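# Three arms place blue spool on post, restore frame

## Task

Set the blue spool upright and centred on a post that holds nothing else, and return the frame to its rests; both must stay put on their own with no robot supporting them, and at the end every gripper must have released and the arms must be moved away.

## Robot and tools

Robots: three identical i2rt Big YAM arms named arm1, arm2 and arm3. Each has six revolute joints, a two-finger gripper and a wrist camera. Two room cameras, cam_high and cam_low, belong to no arm. The arms act independently and do not wait for one another. Reach is about 1.0 m from the joint 1 axis.

Frames: one shared scene frame, origin on the floor, +z up. "hand" is the point halfway between the fingertips; its z axis runs along the fingers and the fingers close along its y axis. Each arm's foot pose is real but never printed. With joints 1 and 6 at 0 and the hand level and pointing forward, the wrist camera sits above the hand looking at the fingertips.

Tool execute_actions: arguments "actions" (a list holding exactly one action, or empty) and optional "cameras" (list of arm1_cam_wrist, arm2_cam_wrist, arm3_cam_wrist, cam_high, cam_low or "all"; omitted, null or ["all"] gives all, [] gives none). An action is an object keyed by arm name; each arm takes a "joints" object. Inside it, name any subset of joint1_rad..joint6_rad (radians) and gripper_m (metres of fingertip gap). All values are absolute joint targets, not offsets. Ranges and done-tolerances: joint1_rad -2.879 to 2.879 ±0.045 (rotation about the foot, positive counter-clockwise seen from above, 0 = direction the foot faces); joint2_rad 0 to 3.141 ±0.14 (shoulder, 0 = upper arm back and near level, positive lifts it up then forward); joint3_rad 0 to 3.019 ±0.09 (elbow, 0 = folded, positive opens); joint4_rad -1.692 to 1.57 ±0.055 (hand pitch, positive tips fingers up); joint5_rad -1.57 to 1.57 ±0.03 (sideways hand swing, positive to the arm's right); joint6_rad -2.094 to 2.094 ±0.035 (hand roll, positive clockwise viewed from behind); gripper_m 0 to 0.093 ±0.003. Example: {"arm1": {"joints": {"gripper_m": 0.05}}, "arm2": {"joints": {"joint1_rad": 0.3}}}. All motions in an action start at once and may finish at different times; one action runs at most 15 s. Joints move at different speeds, so the hand can sweep a wide arc between postures. An unknown key or out-of-range number rejects the entire call and nothing moves. Anything left out of an action may keep pushing to an older target. An empty actions list just reports state and images.

Results: each arm's state (joint_positions, etc.), one image per requested camera, and a "pictures" line giving image order. joint_status tells how each commanded joint ended: "off_target" (stopped short, may still push); "contact_stop" or "time_out" (target dropped, joint holds where it stopped, though a timed-out joint may keep a nearby target no more than 0.375, 0.375, 0.113, 0.225, 0.075, 0.3 rad away for joints 1-6 and keep pushing, even moving later if freed); "not_followed" after a "joint command not followed" line with a "cause:" line, meaning the self/inter-arm clearance check blocked that arm's joint targets (its gripper target still runs, and blocked targets may be retried on later actions). on_its_own lists what the call did not command; "held at" is the target held, not the actual position. To relieve a pushing joint, command its reported position. Tiny changes near the current position may not move anything. A joint carrying a load can sag. Calibration lines list cameras whose numbers changed.

Tool wait: "seconds" from 0 to 10; commands nothing, returns state and images. Tool zoom_image: "camera" plus "region" [x0, y0, x1, y1] in pixels from the top-left of that camera's latest full image, at most 504x504. Wrist images are 616x616 fisheye; room images are 896x504. Tool read_manual: optional "section" (only "licences"), returns URDF licence text. Tool finished_scene: "scene" (1 or 2) ends that scene irreversibly after the last command is held and reports success; the goal must already hold and persist.

Cameras: calibrations given in OpenCV form (K, distortion, T_world_to_cam in metres); real values can deviate by up to about 2.3 degrees and 9 mm for room cameras, and wrist camera poses also inherit joint reading errors.

Safety and hazards: do not push, knock or drop anything outside the work area or to the floor; that fails the task. A hard squeeze between two arms fails and ends the run, and a hard collision may too. The clearance check ignores fingers, gripper housings and wrist cameras and may act late. Nothing in the state reports arm-to-arm contact; objects touching robots do not count. The arms do not stop on contact and keep pressing hard. Sustained pushing or holding heats motors: a MOTOR HOT line appears from 85 °C; at 100 °C an OVER-TEMPERATURE FAULT drops that arm and its gripper until cooled, and its joint_status shows "limit_stop_at_motor_heat" (resend targets afterwards). Some heat carries between scenes. Gripper force is about 50 to 62 N per pad. Loose objects may occasionally get nudged by something. If a result reports a stop, later motion, wait and finished_scene calls in the same reply are skipped. The robot holds its last command while the controller thinks.

Each tool is called after ">>>" as name([rows], argument=value, ...), one row to a line, values as JSON.

## Session

>>> execute_actions(actions=[])

Scene clock: 0.00 s.
arm1.joint_positions: joint1_rad=-0.369 joint2_rad=+0.624 joint3_rad=+1.394 joint4_rad=-1.194 joint5_rad=+0.168 joint6_rad=+0.374 gripper_m=+0.095
arm1.joint_status: not commanded
arm1.hand: x=+1.2396 y=+0.1256 z=+1.4262 quat_wxyz=(-0.079, +0.752, -0.362, -0.545) (m; scene frame)
arm2.joint_positions: joint1_rad=-0.115 joint2_rad=+0.536 joint3_rad=+1.446 joint4_rad=-1.318 joint5_rad=-0.050 joint6_rad=+0.271 gripper_m=+0.094
arm2.joint_status: not commanded
arm2.hand: x=-0.6461 y=+1.0739 z=+1.4154 quat_wxyz=(-0.497, -0.552, -0.632, +0.223) (m; scene frame)
arm3.joint_positions: joint1_rad=+0.322 joint2_rad=+0.439 joint3_rad=+1.355 joint4_rad=-1.173 joint5_rad=+0.112 joint6_rad=+0.296 gripper_m=+0.095
arm3.joint_status: not commanded
arm3.hand: x=-0.6750 y=-1.0942 z=+1.4015 quat_wxyz=(-0.444, +0.378, -0.690, -0.429) (m; scene frame)
pictures: arm1_cam_wrist, arm2_cam_wrist, arm3_cam_wrist, cam_high, cam_low
Images, in order (width x height): arm1_cam_wrist 616x616, arm2_cam_wrist 616x616, arm3_cam_wrist 616x616, cam_high 896x504, cam_low 896x504.

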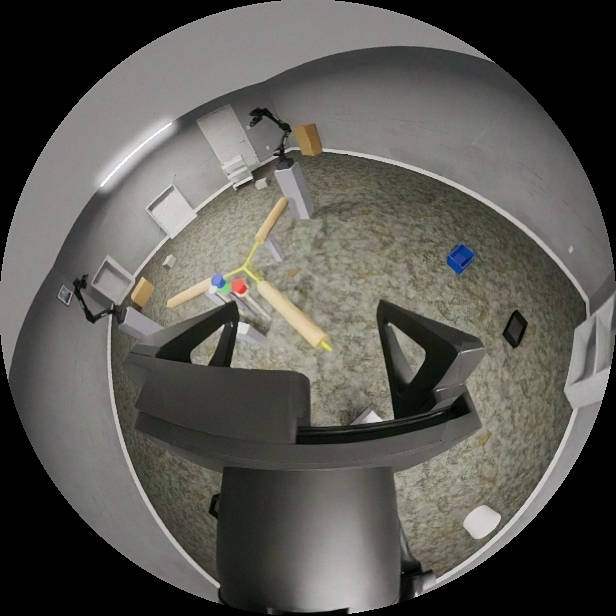

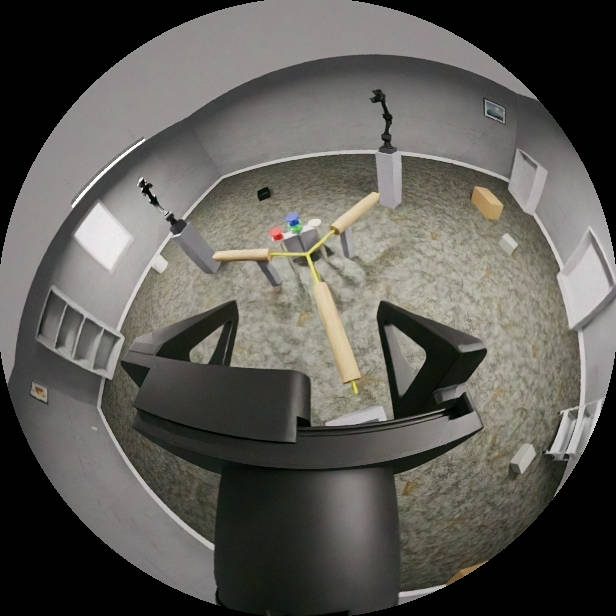

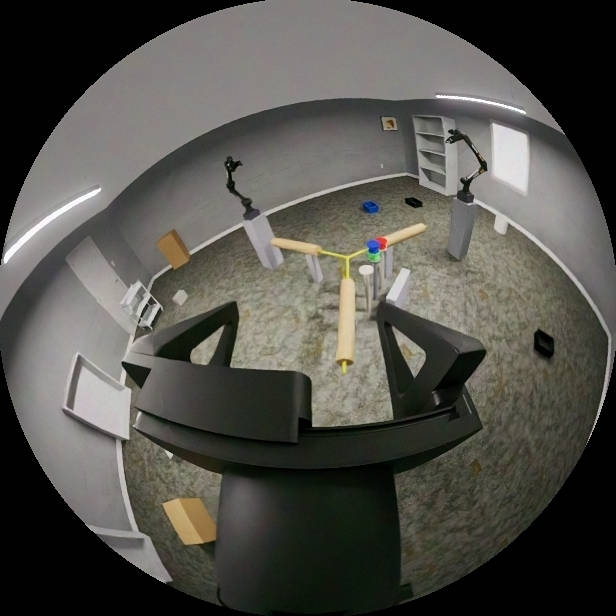

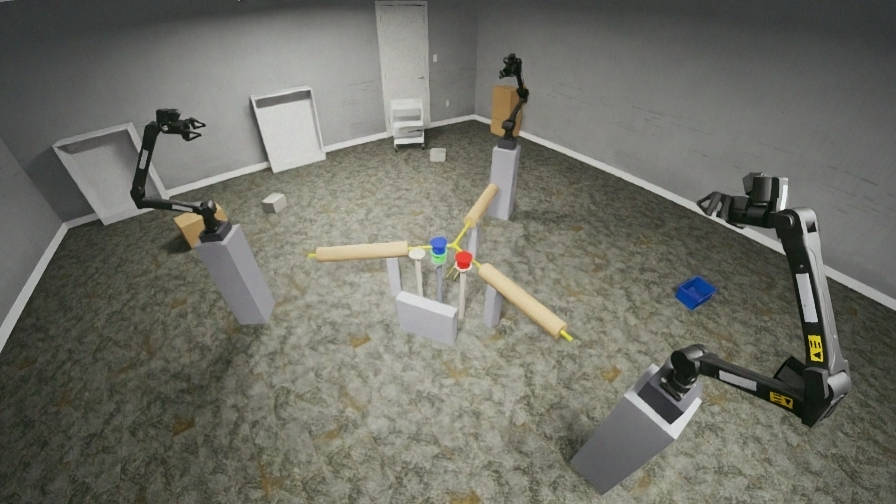

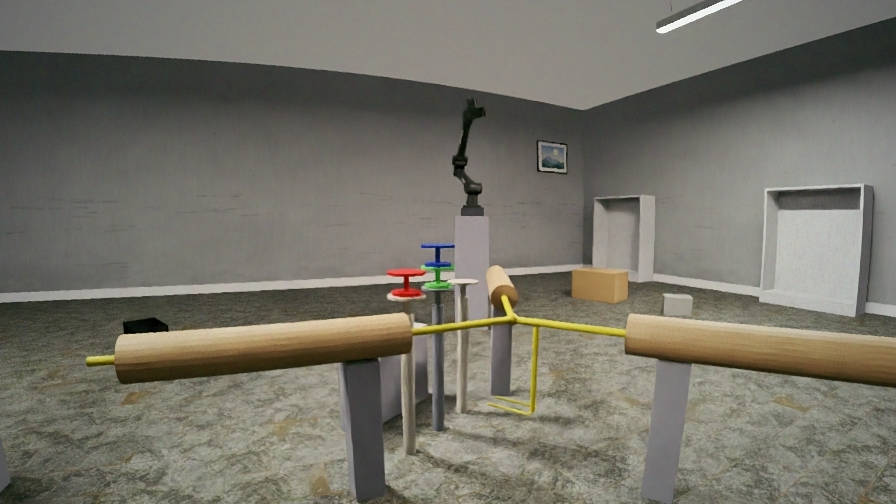

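>>> zoom_image(camera="cam_low", region=[330, 220, 610, 440])

>>> zoom_image(camera="cam_high", region=[290, 170, 600, 360])

>>> zoom_image(camera="cam_low", region=[60, 290, 440, 504])

Region (330, 220, 610, 440) of cam_low's 896x504 image, scaled by 1.800, with more detail than that image has; it fills the top 396 rows of this view, and the rest is white.

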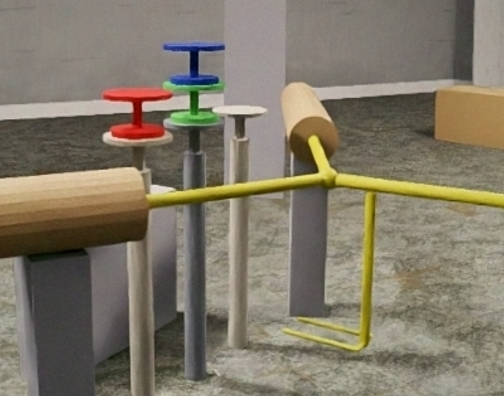

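Region (290, 170, 600, 360) of cam_high's 896x504 image, scaled by 1.626, with more detail than that image has; it fills the top 309 rows of this view, and the rest is white.

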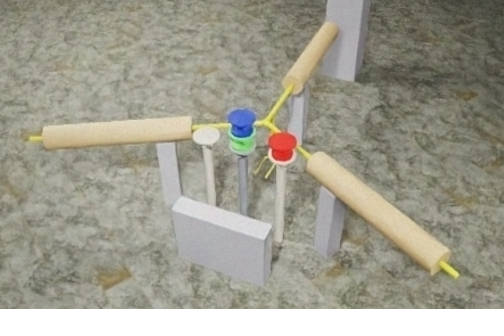

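Region (60, 290, 440, 504) of cam_low's 896x504 image, scaled by 1.326, with more detail than that image has; it fills the top 284 rows of this view, and the rest is white.

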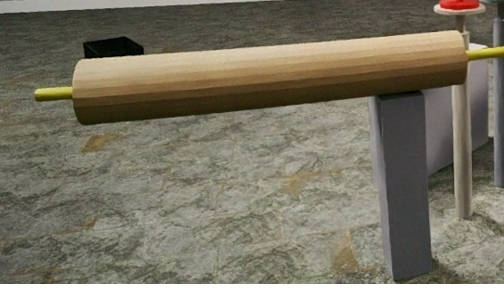

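>>> zoom_image(camera="cam_low", region=[470, 300, 570, 430])

>>> zoom_image(camera="cam_high", region=[390, 215, 510, 305])

>>> zoom_image(camera="cam_low", region=[375, 230, 495, 320])

>>> zoom_image(camera="arm2_cam_wrist", region=[200, 180, 440, 440])

Region (470, 300, 570, 430) of cam_low's 896x504 image, scaled by 3.877, with more detail than that image has; it fills the left 388 columns of this view, and the rest is white.

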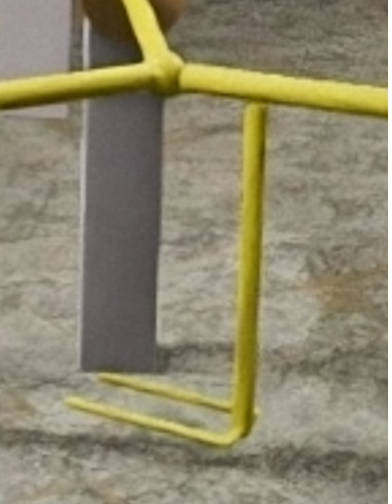

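Region (390, 215, 510, 305) of cam_high's 896x504 image, scaled by 4.200, with more detail than that image has; it fills the top 378 rows of this view, and the rest is white.

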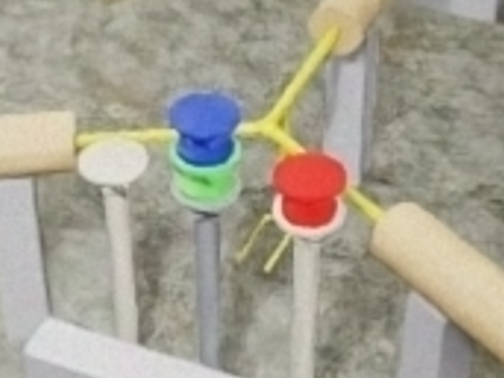

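Region (375, 230, 495, 320) of cam_low's 896x504 image, scaled by 4.200, with more detail than that image has; it fills the top 378 rows of this view, and the rest is white.

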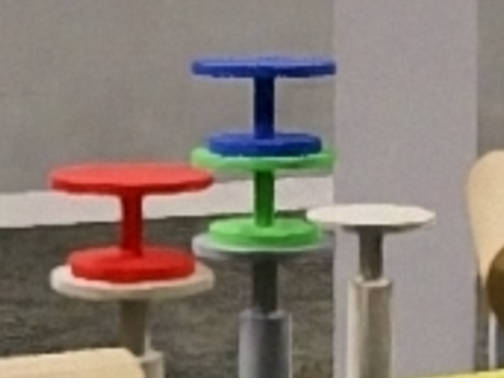

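Region (200, 180, 440, 440) of arm2_cam_wrist's 616x616 image, scaled by 1.938, with more detail than that image has; it fills the left 465 columns of this view, and the rest is white.

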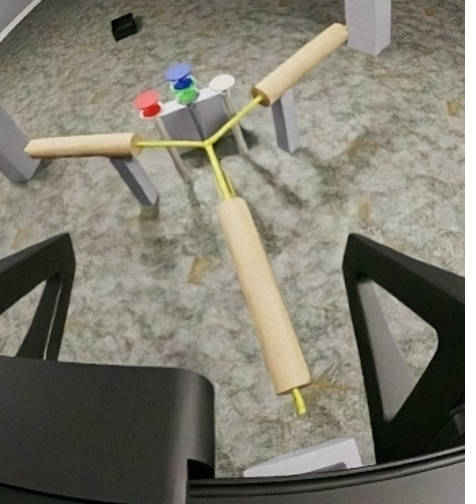

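>>> execute_actions([
  {"arm1":{"joints":{"joint1_rad":-0.335,"joint2_rad":2.533,"joint3_rad":1.546,"joint4_rad":-0.584,"joint5_rad":0,"joint6_rad":-0.40,"gripper_m":0.093}},"arm2":{"joints":{"joint1_rad":0.028,"joint2_rad":2.285,"joint3_rad":0.526,"joint4_rad":0.188,"joint5_rad":0,"joint6_rad":-0.03,"gripper_m":0.093}},"arm3":{"joints":{"joint1_rad":0.215,"joint2_rad":2.432,"joint3_rad":1.496,"joint4_rad":-0.635,"joint5_rad":0,"joint6_rad":0.196,"gripper_m":0.093}}},
])

Scene clock: 58.97 s.
arm1.joint_positions: joint1_rad=-0.349 joint2_rad=+2.547 joint3_rad=+1.532 joint4_rad=-0.600 joint5_rad=+0.004 joint6_rad=-0.389 gripper_m=+0.093
arm1.joint_status: all done
arm1.hand: x=+0.9250 y=+0.2164 z=+0.5737 quat_wxyz=(+0.006, +1.000, -0.001, +0.014) (m; scene frame)
arm2.joint_positions: joint1_rad=+0.023 joint2_rad=+2.289 joint3_rad=+0.527 joint4_rad=+0.178 joint5_rad=-0.002 joint6_rad=-0.019 gripper_m=+0.093
arm2.joint_status: all done
arm2.hand: x=-0.6046 y=+1.0444 z=+0.5786 quat_wxyz=(+0.009, -0.496, -0.868, -0.009) (m; scene frame)
arm3.joint_positions: joint1_rad=+0.223 joint2_rad=+2.443 joint3_rad=+1.487 joint4_rad=-0.640 joint5_rad=+0.004 joint6_rad=+0.209 gripper_m=+0.093
arm3.joint_status: all done
arm3.hand: x=-0.5634 y=-0.7058 z=+0.5787 quat_wxyz=(+0.002, +0.513, -0.858, +0.004) (m; scene frame)
pictures: arm1_cam_wrist, arm2_cam_wrist, arm3_cam_wrist, cam_high, cam_low
camera_calibration (this result's frames):
arm1_cam_wrist: T_world_to_cam=[[-0.0006624, 0.999964, -0.00847442, -0.21313], [0.782413, 0.00579578, 0.622733, -1.07943], [0.62276, -0.006218, -0.782388, -0.00514711], [0, 0, 0, 1]] pos_world=[0.847621, 0.219346, 0.666361]
arm2_cam_wrist: T_world_to_cam=[[-0.862229, -0.506029, -0.0222582, 0.0210988], [-0.416809, 0.683867, 0.598829, -1.30742], [-0.287803, 0.525605, -0.800568, -0.140749], [0, 0, 0, 1]] pos_world=[-0.567263, 0.97876, 0.670714]
arm3_cam_wrist: T_world_to_cam=[[0.881562, -0.472051, 0.00404911, 0.16135], [-0.386483, -0.716783, 0.580391, -1.05038], [-0.271072, -0.513215, -0.814328, 0.0780441], [0, 0, 0, 1]] pos_world=[-0.527039, -0.636678, 0.672533]
Images, in order (width x height): arm1_cam_wrist 616x616, arm2_cam_wrist 616x616, arm3_cam_wrist 616x616, cam_high 896x504, cam_low 896x504.

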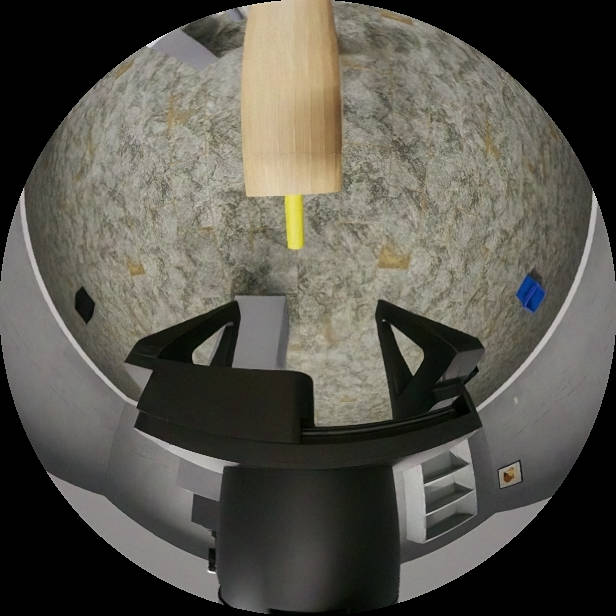

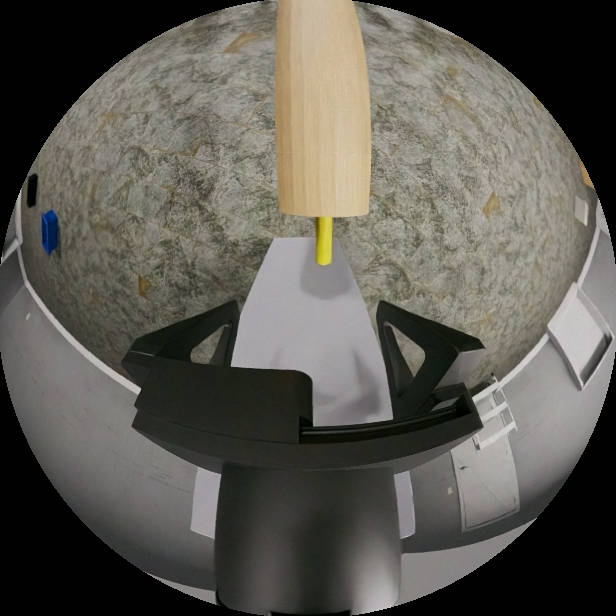

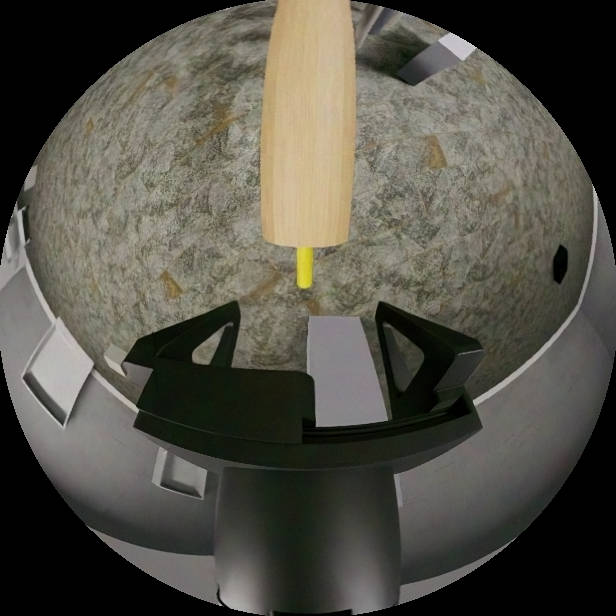

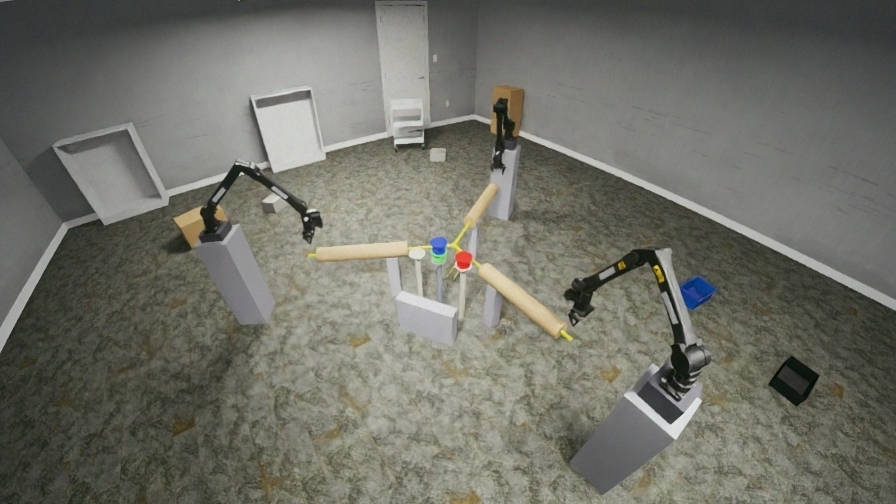

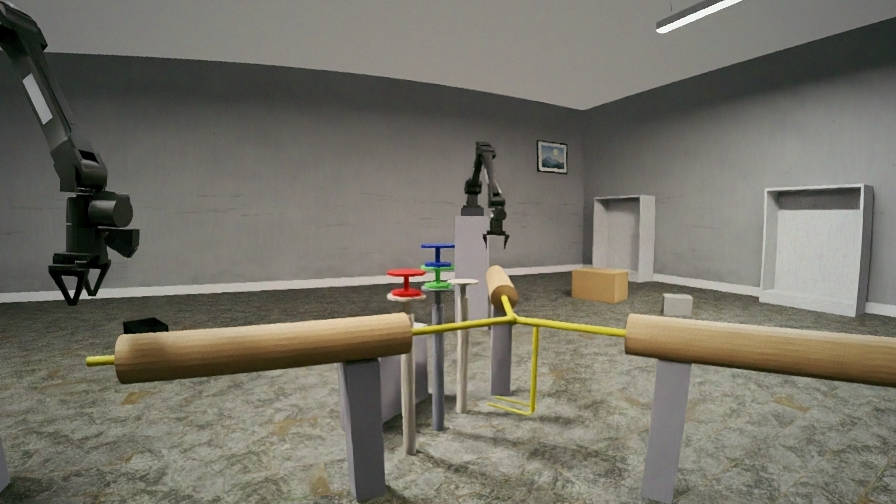

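>>> execute_actions([
  {"arm1":{"joints":{"joint1_rad":-0.300,"joint2_rad":2.745,"joint3_rad":1.670,"joint4_rad":-0.455,"joint5_rad":0,"joint6_rad":-0.345}},"arm2":{"joints":{"joint1_rad":-0.042,"joint2_rad":2.636,"joint3_rad":0.70,"joint4_rad":0.384,"joint5_rad":0,"joint6_rad":-0.085}},"arm3":{"joints":{"joint1_rad":0.243,"joint2_rad":2.608,"joint3_rad":1.472,"joint4_rad":-0.417,"joint5_rad":0,"joint6_rad":0.225}}},
], cameras=["arm1_cam_wrist","arm2_cam_wrist","arm3_cam_wrist","cam_low"])

Scene clock: 79.27 s.
arm1.joint_positions: joint1_rad=-0.305 joint2_rad=+2.765 joint3_rad=+1.657 joint4_rad=-0.466 joint5_rad=+0.003 joint6_rad=-0.357 gripper_m=+0.093
arm1.joint_status: all done
arm1.hand: x=+0.9107 y=+0.1947 z=+0.4764 quat_wxyz=(-0.002, +1.000, +0.005, -0.004) (m; scene frame)
arm2.joint_positions: joint1_rad=-0.042 joint2_rad=+2.650 joint3_rad=+0.708 joint4_rad=+0.376 joint5_rad=-0.002 joint6_rad=-0.073 gripper_m=+0.093
arm2.joint_status: all done
arm2.hand: x=-0.6171 y=+1.0345 z=+0.4758 quat_wxyz=(+0.001, -0.501, -0.866, -0.004) (m; scene frame)
arm3.joint_positions: joint1_rad=+0.234 joint2_rad=+2.624 joint3_rad=+1.460 joint4_rad=-0.426 joint5_rad=+0.004 joint6_rad=+0.212 gripper_m=+0.093
arm3.joint_status: all done
arm3.hand: x=-0.5798 y=-0.7397 z=+0.4762 quat_wxyz=(+0.000, +0.517, -0.856, +0.002) (m; scene frame)
pictures: arm1_cam_wrist, arm2_cam_wrist, arm3_cam_wrist, cam_low
camera_calibration (this result's frames):
arm1_cam_wrist: T_world_to_cam=[[-0.0127725, 0.999896, 0.00675314, -0.188444], [0.805022, 0.00627675, 0.593212, -1.01418], [0.593107, 0.0130132, -0.805018, -0.0384779], [0, 0, 0, 1]] pos_world=[0.83685, 0.19529, 0.571919]
arm2_cam_wrist: T_world_to_cam=[[-0.867243, -0.497419, -0.0215418, -0.0093711], [-0.414736, 0.697795, 0.584017, -1.25038], [-0.275469, 0.515419, -0.811456, -0.198088], [0, 0, 0, 1]] pos_world=[-0.58127, 0.969943, 0.5693]
arm3_cam_wrist: T_world_to_cam=[[0.885482, -0.464663, 0.00305784, 0.168396], [-0.381472, -0.723162, 0.575774, -1.02112], [-0.265329, -0.511004, -0.817603, -0.0207428], [0, 0, 0, 1]] pos_world=[-0.544142, -0.670785, 0.570457]
Images, in order (width x height): arm1_cam_wrist 616x616, arm2_cam_wrist 616x616, arm3_cam_wrist 616x616, cam_low 896x504.

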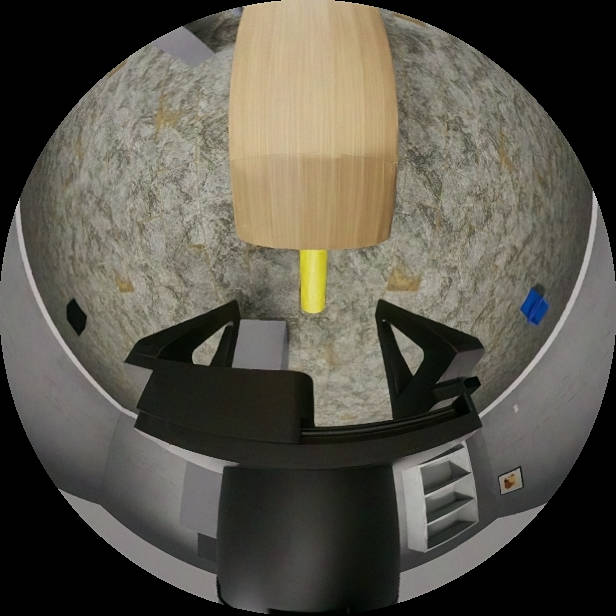

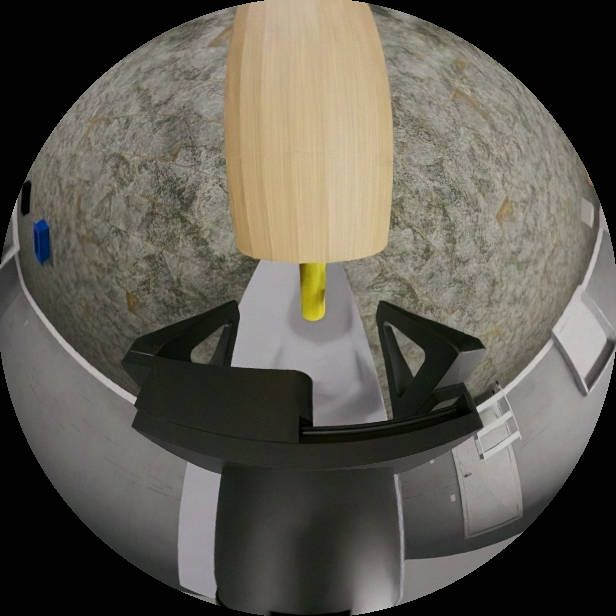

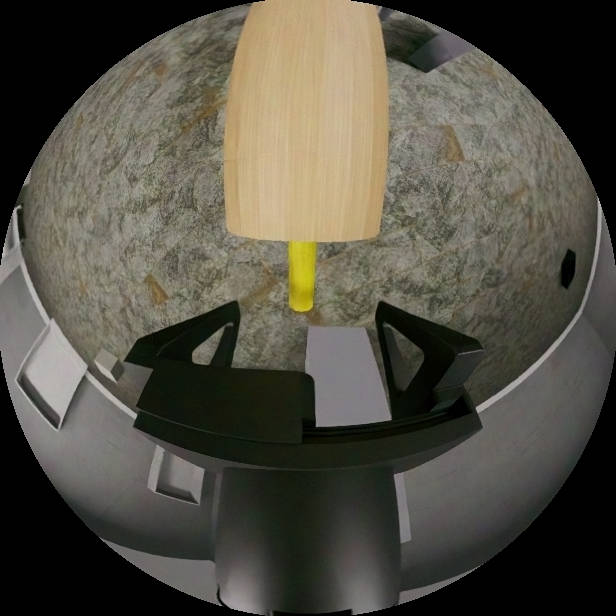

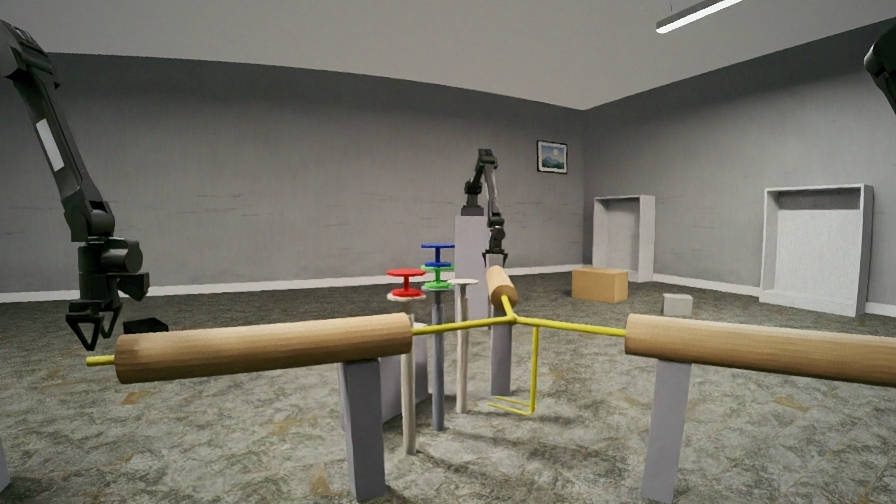

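>>> execute_actions([
  {"arm1":{"joints":{"joint1_rad":-0.305,"joint2_rad":2.869,"joint3_rad":1.787,"joint4_rad":-0.445,"gripper_m":0.07}},"arm2":{"joints":{"joint1_rad":-0.06,"joint2_rad":2.776,"joint3_rad":0.81,"joint4_rad":0.41,"joint6_rad":-0.118,"gripper_m":0.07}},"arm3":{"joints":{"joint1_rad":0.247,"joint2_rad":2.735,"joint3_rad":1.583,"joint4_rad":-0.381,"joint6_rad":0.252,"gripper_m":0.07}}},
], cameras=["arm1_cam_wrist","arm2_cam_wrist","arm3_cam_wrist","cam_low"])

Scene clock: 98.27 s.
arm1.joint_positions: joint1_rad=-0.305 joint2_rad=+2.868 joint3_rad=+1.761 joint4_rad=-0.458 joint5_rad=+0.003 joint6_rad=-0.356 gripper_m=+0.070
arm1.joint_status: all done
arm1.hand: x=+0.9021 y=+0.1977 z=+0.4376 quat_wxyz=(-0.004, +1.000, +0.005, -0.009) (m; scene frame)
arm2.joint_positions: joint1_rad=-0.052 joint2_rad=+2.785 joint3_rad=+0.809 joint4_rad=+0.402 joint5_rad=-0.003 joint6_rad=-0.107 gripper_m=+0.070
arm2.joint_status: all done
arm2.hand: x=-0.6198 y=+1.0351 z=+0.4305 quat_wxyz=(+0.004, -0.490, -0.871, -0.007) (m; scene frame)
arm3.joint_positions: joint1_rad=+0.235 joint2_rad=+2.730 joint3_rad=+1.561 joint4_rad=-0.388 joint5_rad=+0.004 joint6_rad=+0.239 gripper_m=+0.070
arm3.joint_status: all done
arm3.hand: x=-0.5753 y=-0.7214 z=+0.4365 quat_wxyz=(-0.012, +0.506, -0.863, -0.009) (m; scene frame)
pictures: arm1_cam_wrist, arm2_cam_wrist, arm3_cam_wrist, cam_low
camera_calibration (this result's frames):
arm1_cam_wrist: T_world_to_cam=[[-0.0122859, 0.999872, 0.0102322, -0.193252], [0.810524, 0.00396563, 0.585691, -0.98541], [0.585576, 0.0154892, -0.81047, -0.0560061], [0, 0, 0, 1]] pos_world=[0.829121, 0.198003, 0.533732]
arm2_cam_wrist: T_world_to_cam=[[-0.85548, -0.517316, -0.0231959, 0.0161874], [-0.429471, 0.683759, 0.589939, -1.22256], [-0.289324, 0.514643, -0.807115, -0.245573], [0, 0, 0, 1]] pos_world=[-0.582255, 0.970691, 0.523404]
arm3_cam_wrist: T_world_to_cam=[[0.873123, -0.487478, -0.00466559, 0.152895], [-0.405206, -0.73102, 0.549016, -0.991019], [-0.271044, -0.477468, -0.835799, -0.0138268], [0, 0, 0, 1]] pos_world=[-0.538811, -0.656523, 0.533242]
Images, in order (width x height): arm1_cam_wrist 616x616, arm2_cam_wrist 616x616, arm3_cam_wrist 616x616, cam_low 896x504.

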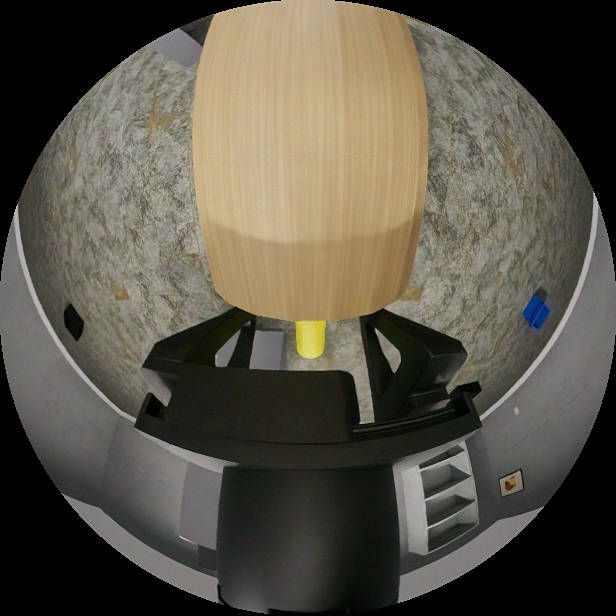

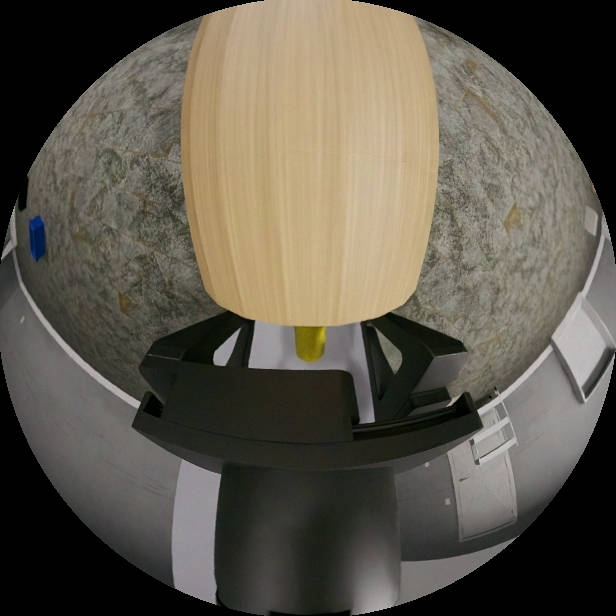

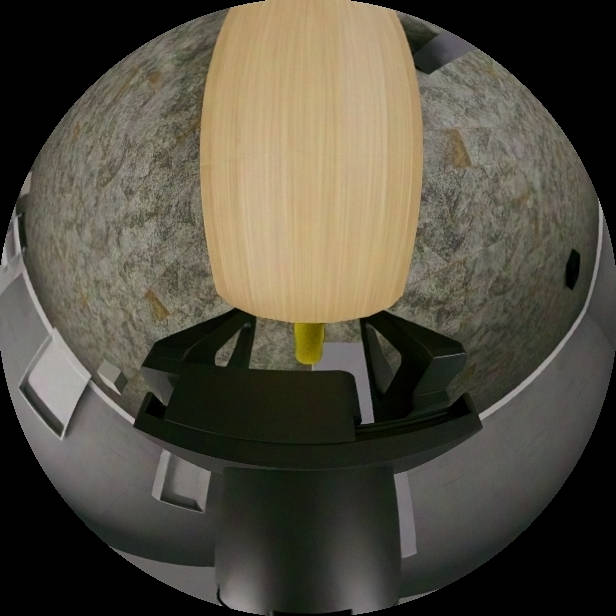

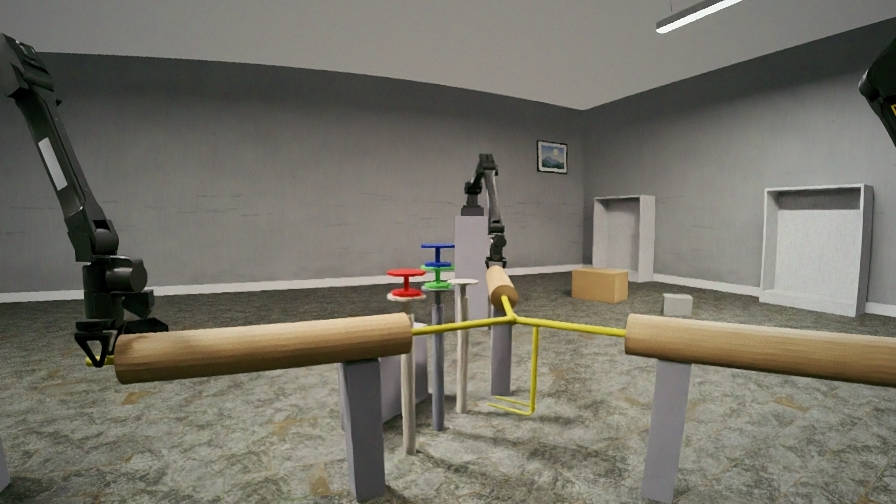

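>>> execute_actions(actions=[], cameras=["cam_low","cam_high"])

>>> zoom_image(camera="cam_low", region=[50, 280, 200, 400])

>>> zoom_image(camera="cam_high", region=[270, 200, 370, 280])

Scene clock: 99.87 s.
arm1.joint_positions: joint1_rad=-0.305 joint2_rad=+2.868 joint3_rad=+1.761 joint4_rad=-0.458 joint5_rad=+0.003 joint6_rad=-0.356 gripper_m=+0.070
arm1.joint_status: all done
arm1.hand: x=+0.9021 y=+0.1977 z=+0.4376 quat_wxyz=(-0.004, +1.000, +0.005, -0.009) (m; scene frame)
arm2.joint_positions: joint1_rad=-0.052 joint2_rad=+2.785 joint3_rad=+0.809 joint4_rad=+0.402 joint5_rad=-0.003 joint6_rad=-0.107 gripper_m=+0.070
arm2.joint_status: all done
arm2.hand: x=-0.6198 y=+1.0351 z=+0.4305 quat_wxyz=(+0.004, -0.490, -0.871, -0.007) (m; scene frame)
arm3.joint_positions: joint1_rad=+0.235 joint2_rad=+2.730 joint3_rad=+1.561 joint4_rad=-0.388 joint5_rad=+0.004 joint6_rad=+0.239 gripper_m=+0.070
arm3.joint_status: all done
arm3.hand: x=-0.5753 y=-0.7214 z=+0.4365 quat_wxyz=(-0.012, +0.506, -0.863, -0.009) (m; scene frame)
pictures: cam_high, cam_low
Images, in order (width x height): cam_high 896x504, cam_low 896x504.

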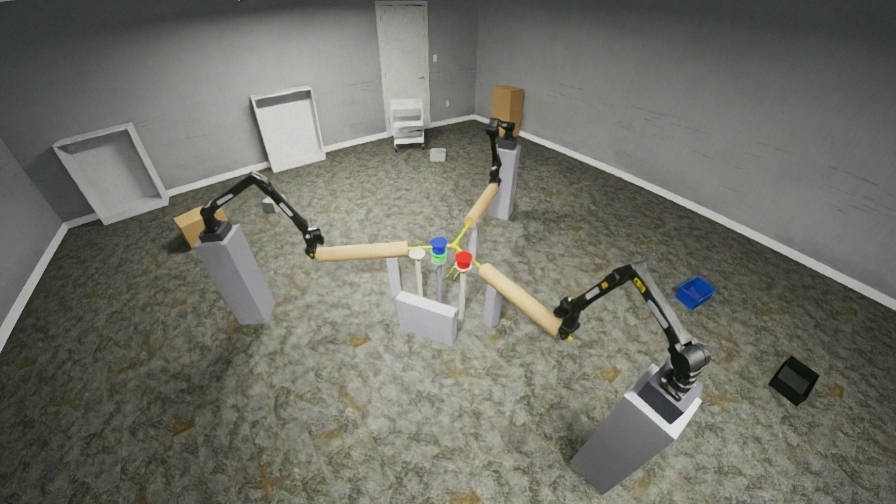

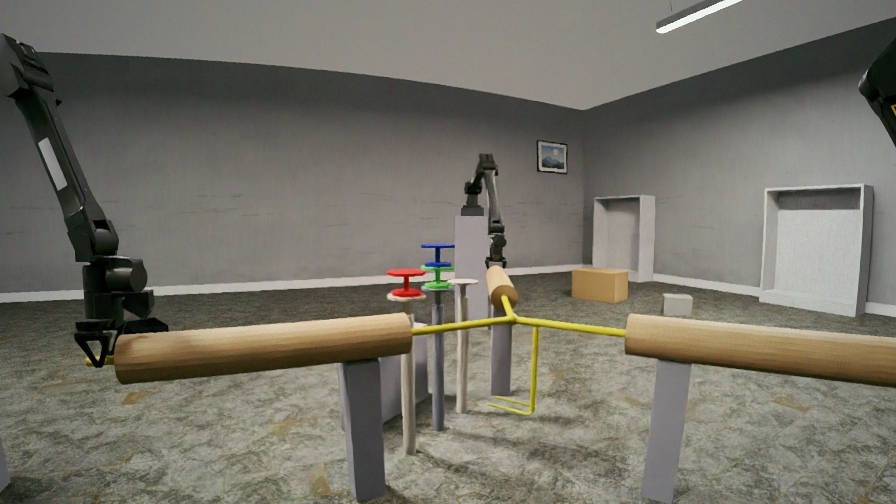

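Region (50, 280, 200, 400) of cam_low's 896x504 image, scaled by 3.360, with more detail than that image has; it fills the top 403 rows of this view, and the rest is white.

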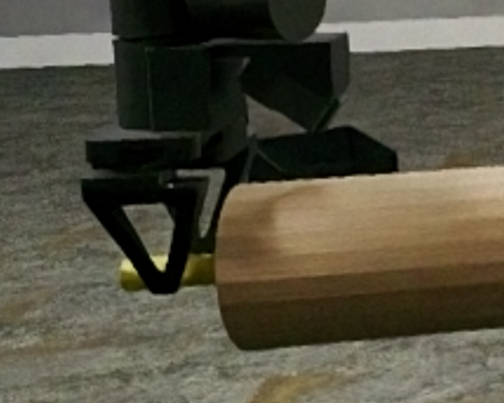

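Region (270, 200, 370, 280) of cam_high's 896x504 image, scaled by 5.040, with more detail than that image has; it fills the top 403 rows of this view, and the rest is white.

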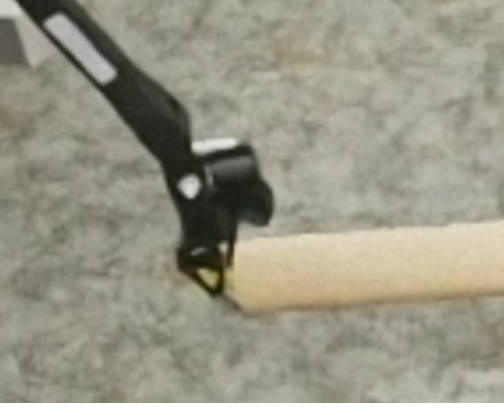

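>>> execute_actions([
  {"arm1":{"joints":{"joint2_rad":2.878,"joint3_rad":1.765,"joint4_rad":-0.432}},"arm2":{"joints":{"joint2_rad":2.815,"joint3_rad":0.825,"joint4_rad":0.434}},"arm3":{"joints":{"joint2_rad":2.765,"joint3_rad":1.578,"joint4_rad":-0.365}}},
], cameras=["arm1_cam_wrist","arm2_cam_wrist","arm3_cam_wrist","cam_low"])

Scene clock: 107.27 s.
arm1.joint_positions: joint1_rad=-0.305 joint2_rad=+2.868 joint3_rad=+1.761 joint4_rad=-0.451 joint5_rad=+0.003 joint6_rad=-0.356 gripper_m=+0.070
arm1.joint_status: all done
arm1.hand: x=+0.9006 y=+0.1982 z=+0.4376 quat_wxyz=(-0.005, +1.000, +0.005, -0.012) (m; scene frame)
arm2.joint_positions: joint1_rad=-0.052 joint2_rad=+2.810 joint3_rad=+0.824 joint4_rad=+0.425 joint5_rad=-0.003 joint6_rad=-0.107 gripper_m=+0.070
arm2.joint_status: all done
arm2.hand: x=-0.6195 y=+1.0344 z=+0.4224 quat_wxyz=(-0.001, -0.490, -0.871, -0.003) (m; scene frame)
arm3.joint_positions: joint1_rad=+0.235 joint2_rad=+2.750 joint3_rad=+1.561 joint4_rad=-0.375 joint5_rad=+0.004 joint6_rad=+0.239 gripper_m=+0.070
arm3.joint_status: all done
arm3.hand: x=-0.5771 y=-0.7278 z=+0.4260 quat_wxyz=(-0.010, +0.506, -0.863, -0.007) (m; scene frame)
pictures: arm1_cam_wrist, arm2_cam_wrist, arm3_cam_wrist, cam_low
camera_calibration (this result's frames):
arm1_cam_wrist: T_world_to_cam=[[-0.0121996, 0.999847, 0.0125084, -0.194881], [0.814082, 0.00266771, 0.580744, -0.984999], [0.580622, 0.0172677, -0.81399, -0.0494589], [0, 0, 0, 1]] pos_world=[0.828209, 0.198333, 0.53421]
arm2_cam_wrist: T_world_to_cam=[[-0.855383, -0.517532, -0.0219179, 0.0156865], [-0.43248, 0.69024, 0.580111, -1.22158], [-0.285097, 0.505696, -0.814242, -0.23674], [0, 0, 0, 1]] pos_world=[-0.582383, 0.971018, 0.51623]
arm3_cam_wrist: T_world_to_cam=[[0.873119, -0.487496, -0.00322936, 0.150667], [-0.404298, -0.72778, 0.553967, -0.989903], [-0.272407, -0.482374, -0.832532, -0.0318583], [0, 0, 0, 1]] pos_world=[-0.540445, -0.662349, 0.522337]
Images, in order (width x height): arm1_cam_wrist 616x616, arm2_cam_wrist 616x616, arm3_cam_wrist 616x616, cam_low 896x504.

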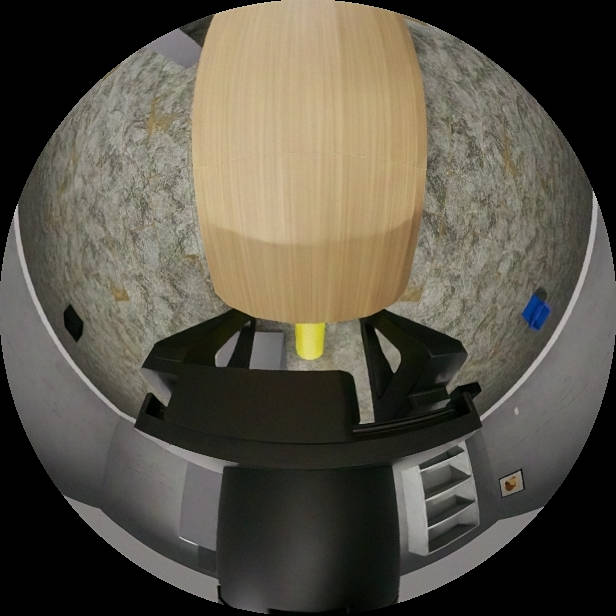

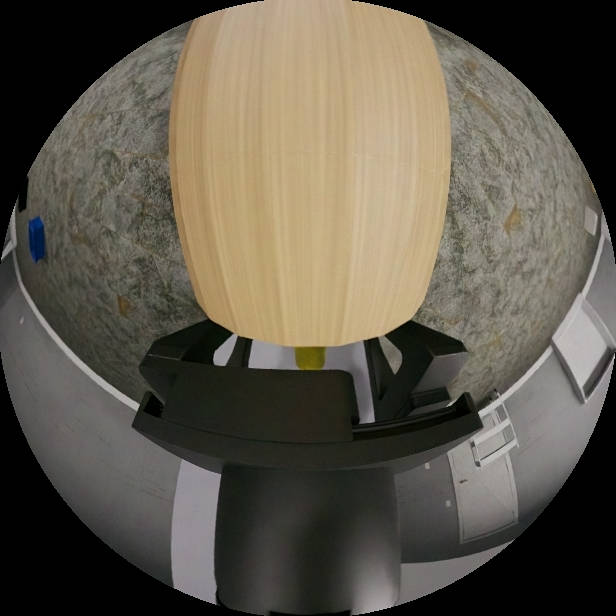

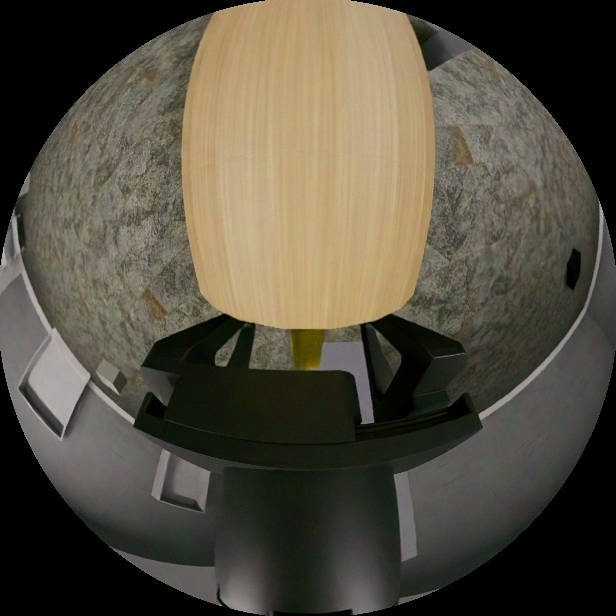

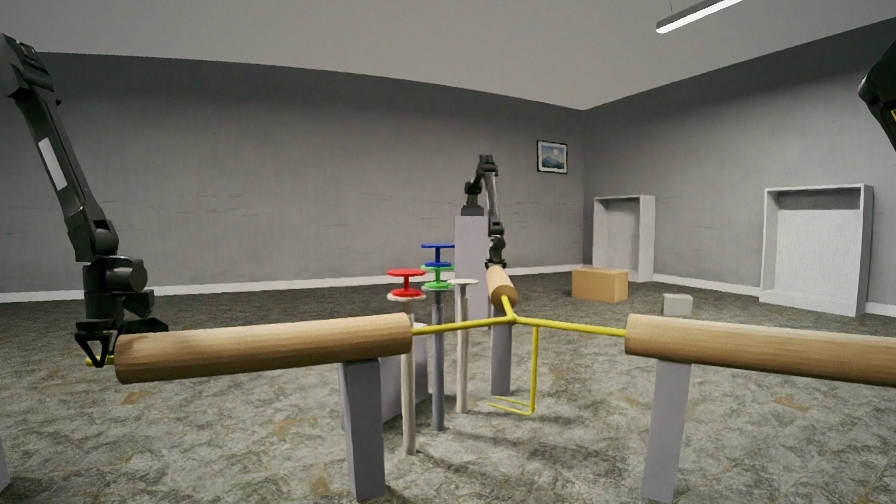

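>>> execute_actions([
  {"arm1":{"joints":{"joint2_rad":2.909,"gripper_m":0.045}},"arm2":{"joints":{"gripper_m":0.045}},"arm3":{"joints":{"joint2_rad":2.782,"gripper_m":0.045}}},
], cameras=["arm1_cam_wrist","arm2_cam_wrist","arm3_cam_wrist","cam_low"])

Scene clock: 111.23 s.
arm1.joint_positions: joint1_rad=-0.305 joint2_rad=+2.905 joint3_rad=+1.761 joint4_rad=-0.449 joint5_rad=+0.003 joint6_rad=-0.356 gripper_m=+0.045
arm1.joint_status: all done
arm1.hand: x=+0.9189 y=+0.1916 z=+0.4175 quat_wxyz=(+0.001, +1.000, +0.005, +0.004) (m; scene frame)
arm2.joint_positions: joint1_rad=-0.052 joint2_rad=+2.810 joint3_rad=+0.824 joint4_rad=+0.425 joint5_rad=-0.003 joint6_rad=-0.107 gripper_m=+0.045
arm2.joint_status: all done
arm2.hand: x=-0.6195 y=+1.0344 z=+0.4224 quat_wxyz=(-0.001, -0.490, -0.871, -0.003) (m; scene frame)
arm3.joint_positions: joint1_rad=+0.235 joint2_rad=+2.766 joint3_rad=+1.561 joint4_rad=-0.374 joint5_rad=+0.004 joint6_rad=+0.239 gripper_m=+0.045
arm3.joint_status: all done
arm3.hand: x=-0.5794 y=-0.7357 z=+0.4174 quat_wxyz=(-0.004, +0.505, -0.863, -0.002) (m; scene frame)
pictures: arm1_cam_wrist, arm2_cam_wrist, arm3_cam_wrist, cam_low
camera_calibration (this result's frames):
arm1_cam_wrist: T_world_to_cam=[[-0.0121161, 0.999926, 0.000590202, -0.182852], [0.795128, 0.00927664, 0.606371, -0.982789], [0.606321, 0.00781613, -0.795182, -0.105986], [0, 0, 0, 1]] pos_world=[0.843489, 0.192784, 0.511765]
arm2_cam_wrist: T_world_to_cam=[[-0.855383, -0.517532, -0.0219179, 0.0156865], [-0.43248, 0.69024, 0.580111, -1.22158], [-0.285097, 0.505696, -0.814242, -0.23674], [0, 0, 0, 1]] pos_world=[-0.582383, 0.971018, 0.51623]
arm3_cam_wrist: T_world_to_cam=[[0.872935, -0.487836, 0.000447946, 0.146814], [-0.402208, -0.719192, 0.566561, -0.989549], [-0.276067, -0.494751, -0.82402, -0.0582351], [0, 0, 0, 1]] pos_world=[-0.542241, -0.668867, 0.512587]
Images, in order (width x height): arm1_cam_wrist 616x616, arm2_cam_wrist 616x616, arm3_cam_wrist 616x616, cam_low 896x504.

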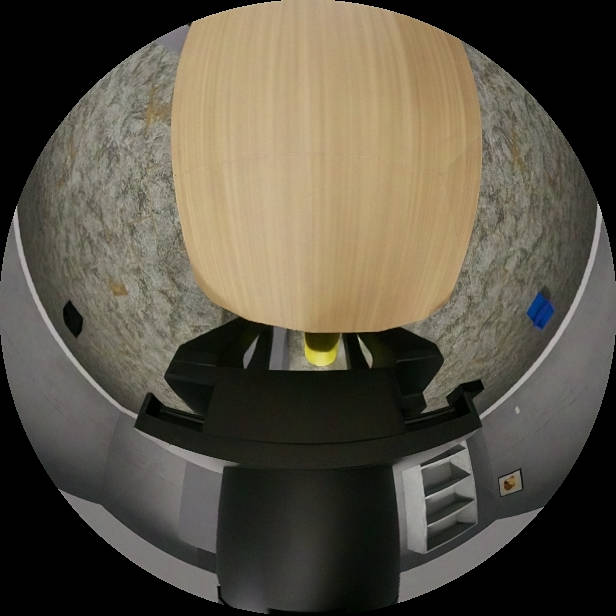

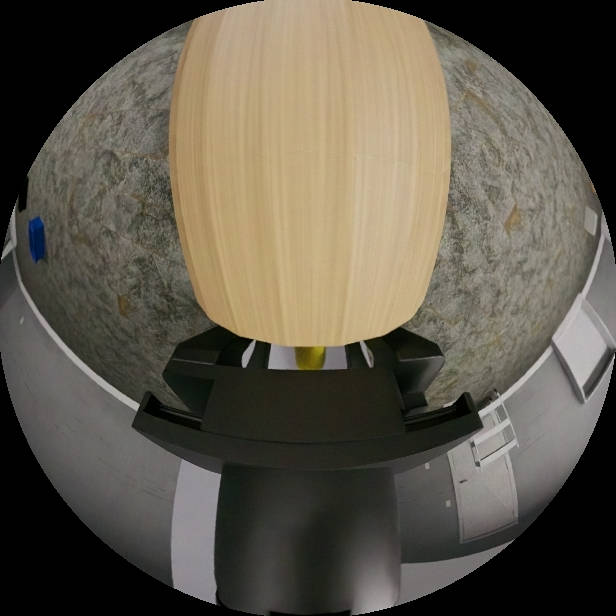

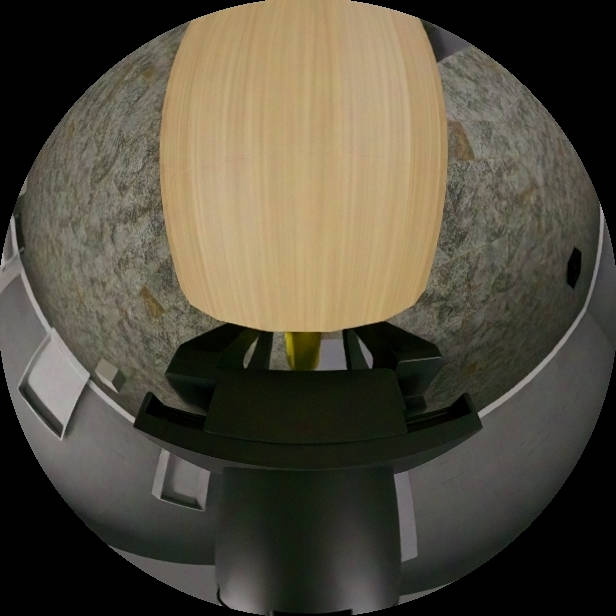

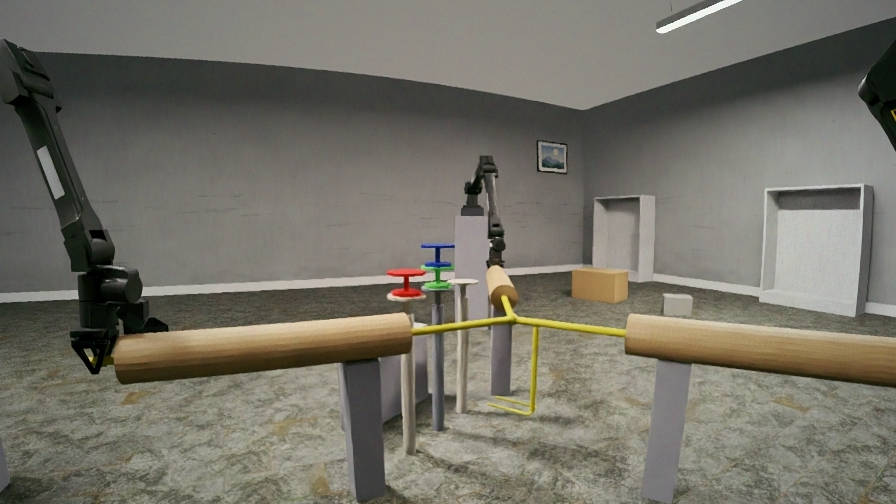

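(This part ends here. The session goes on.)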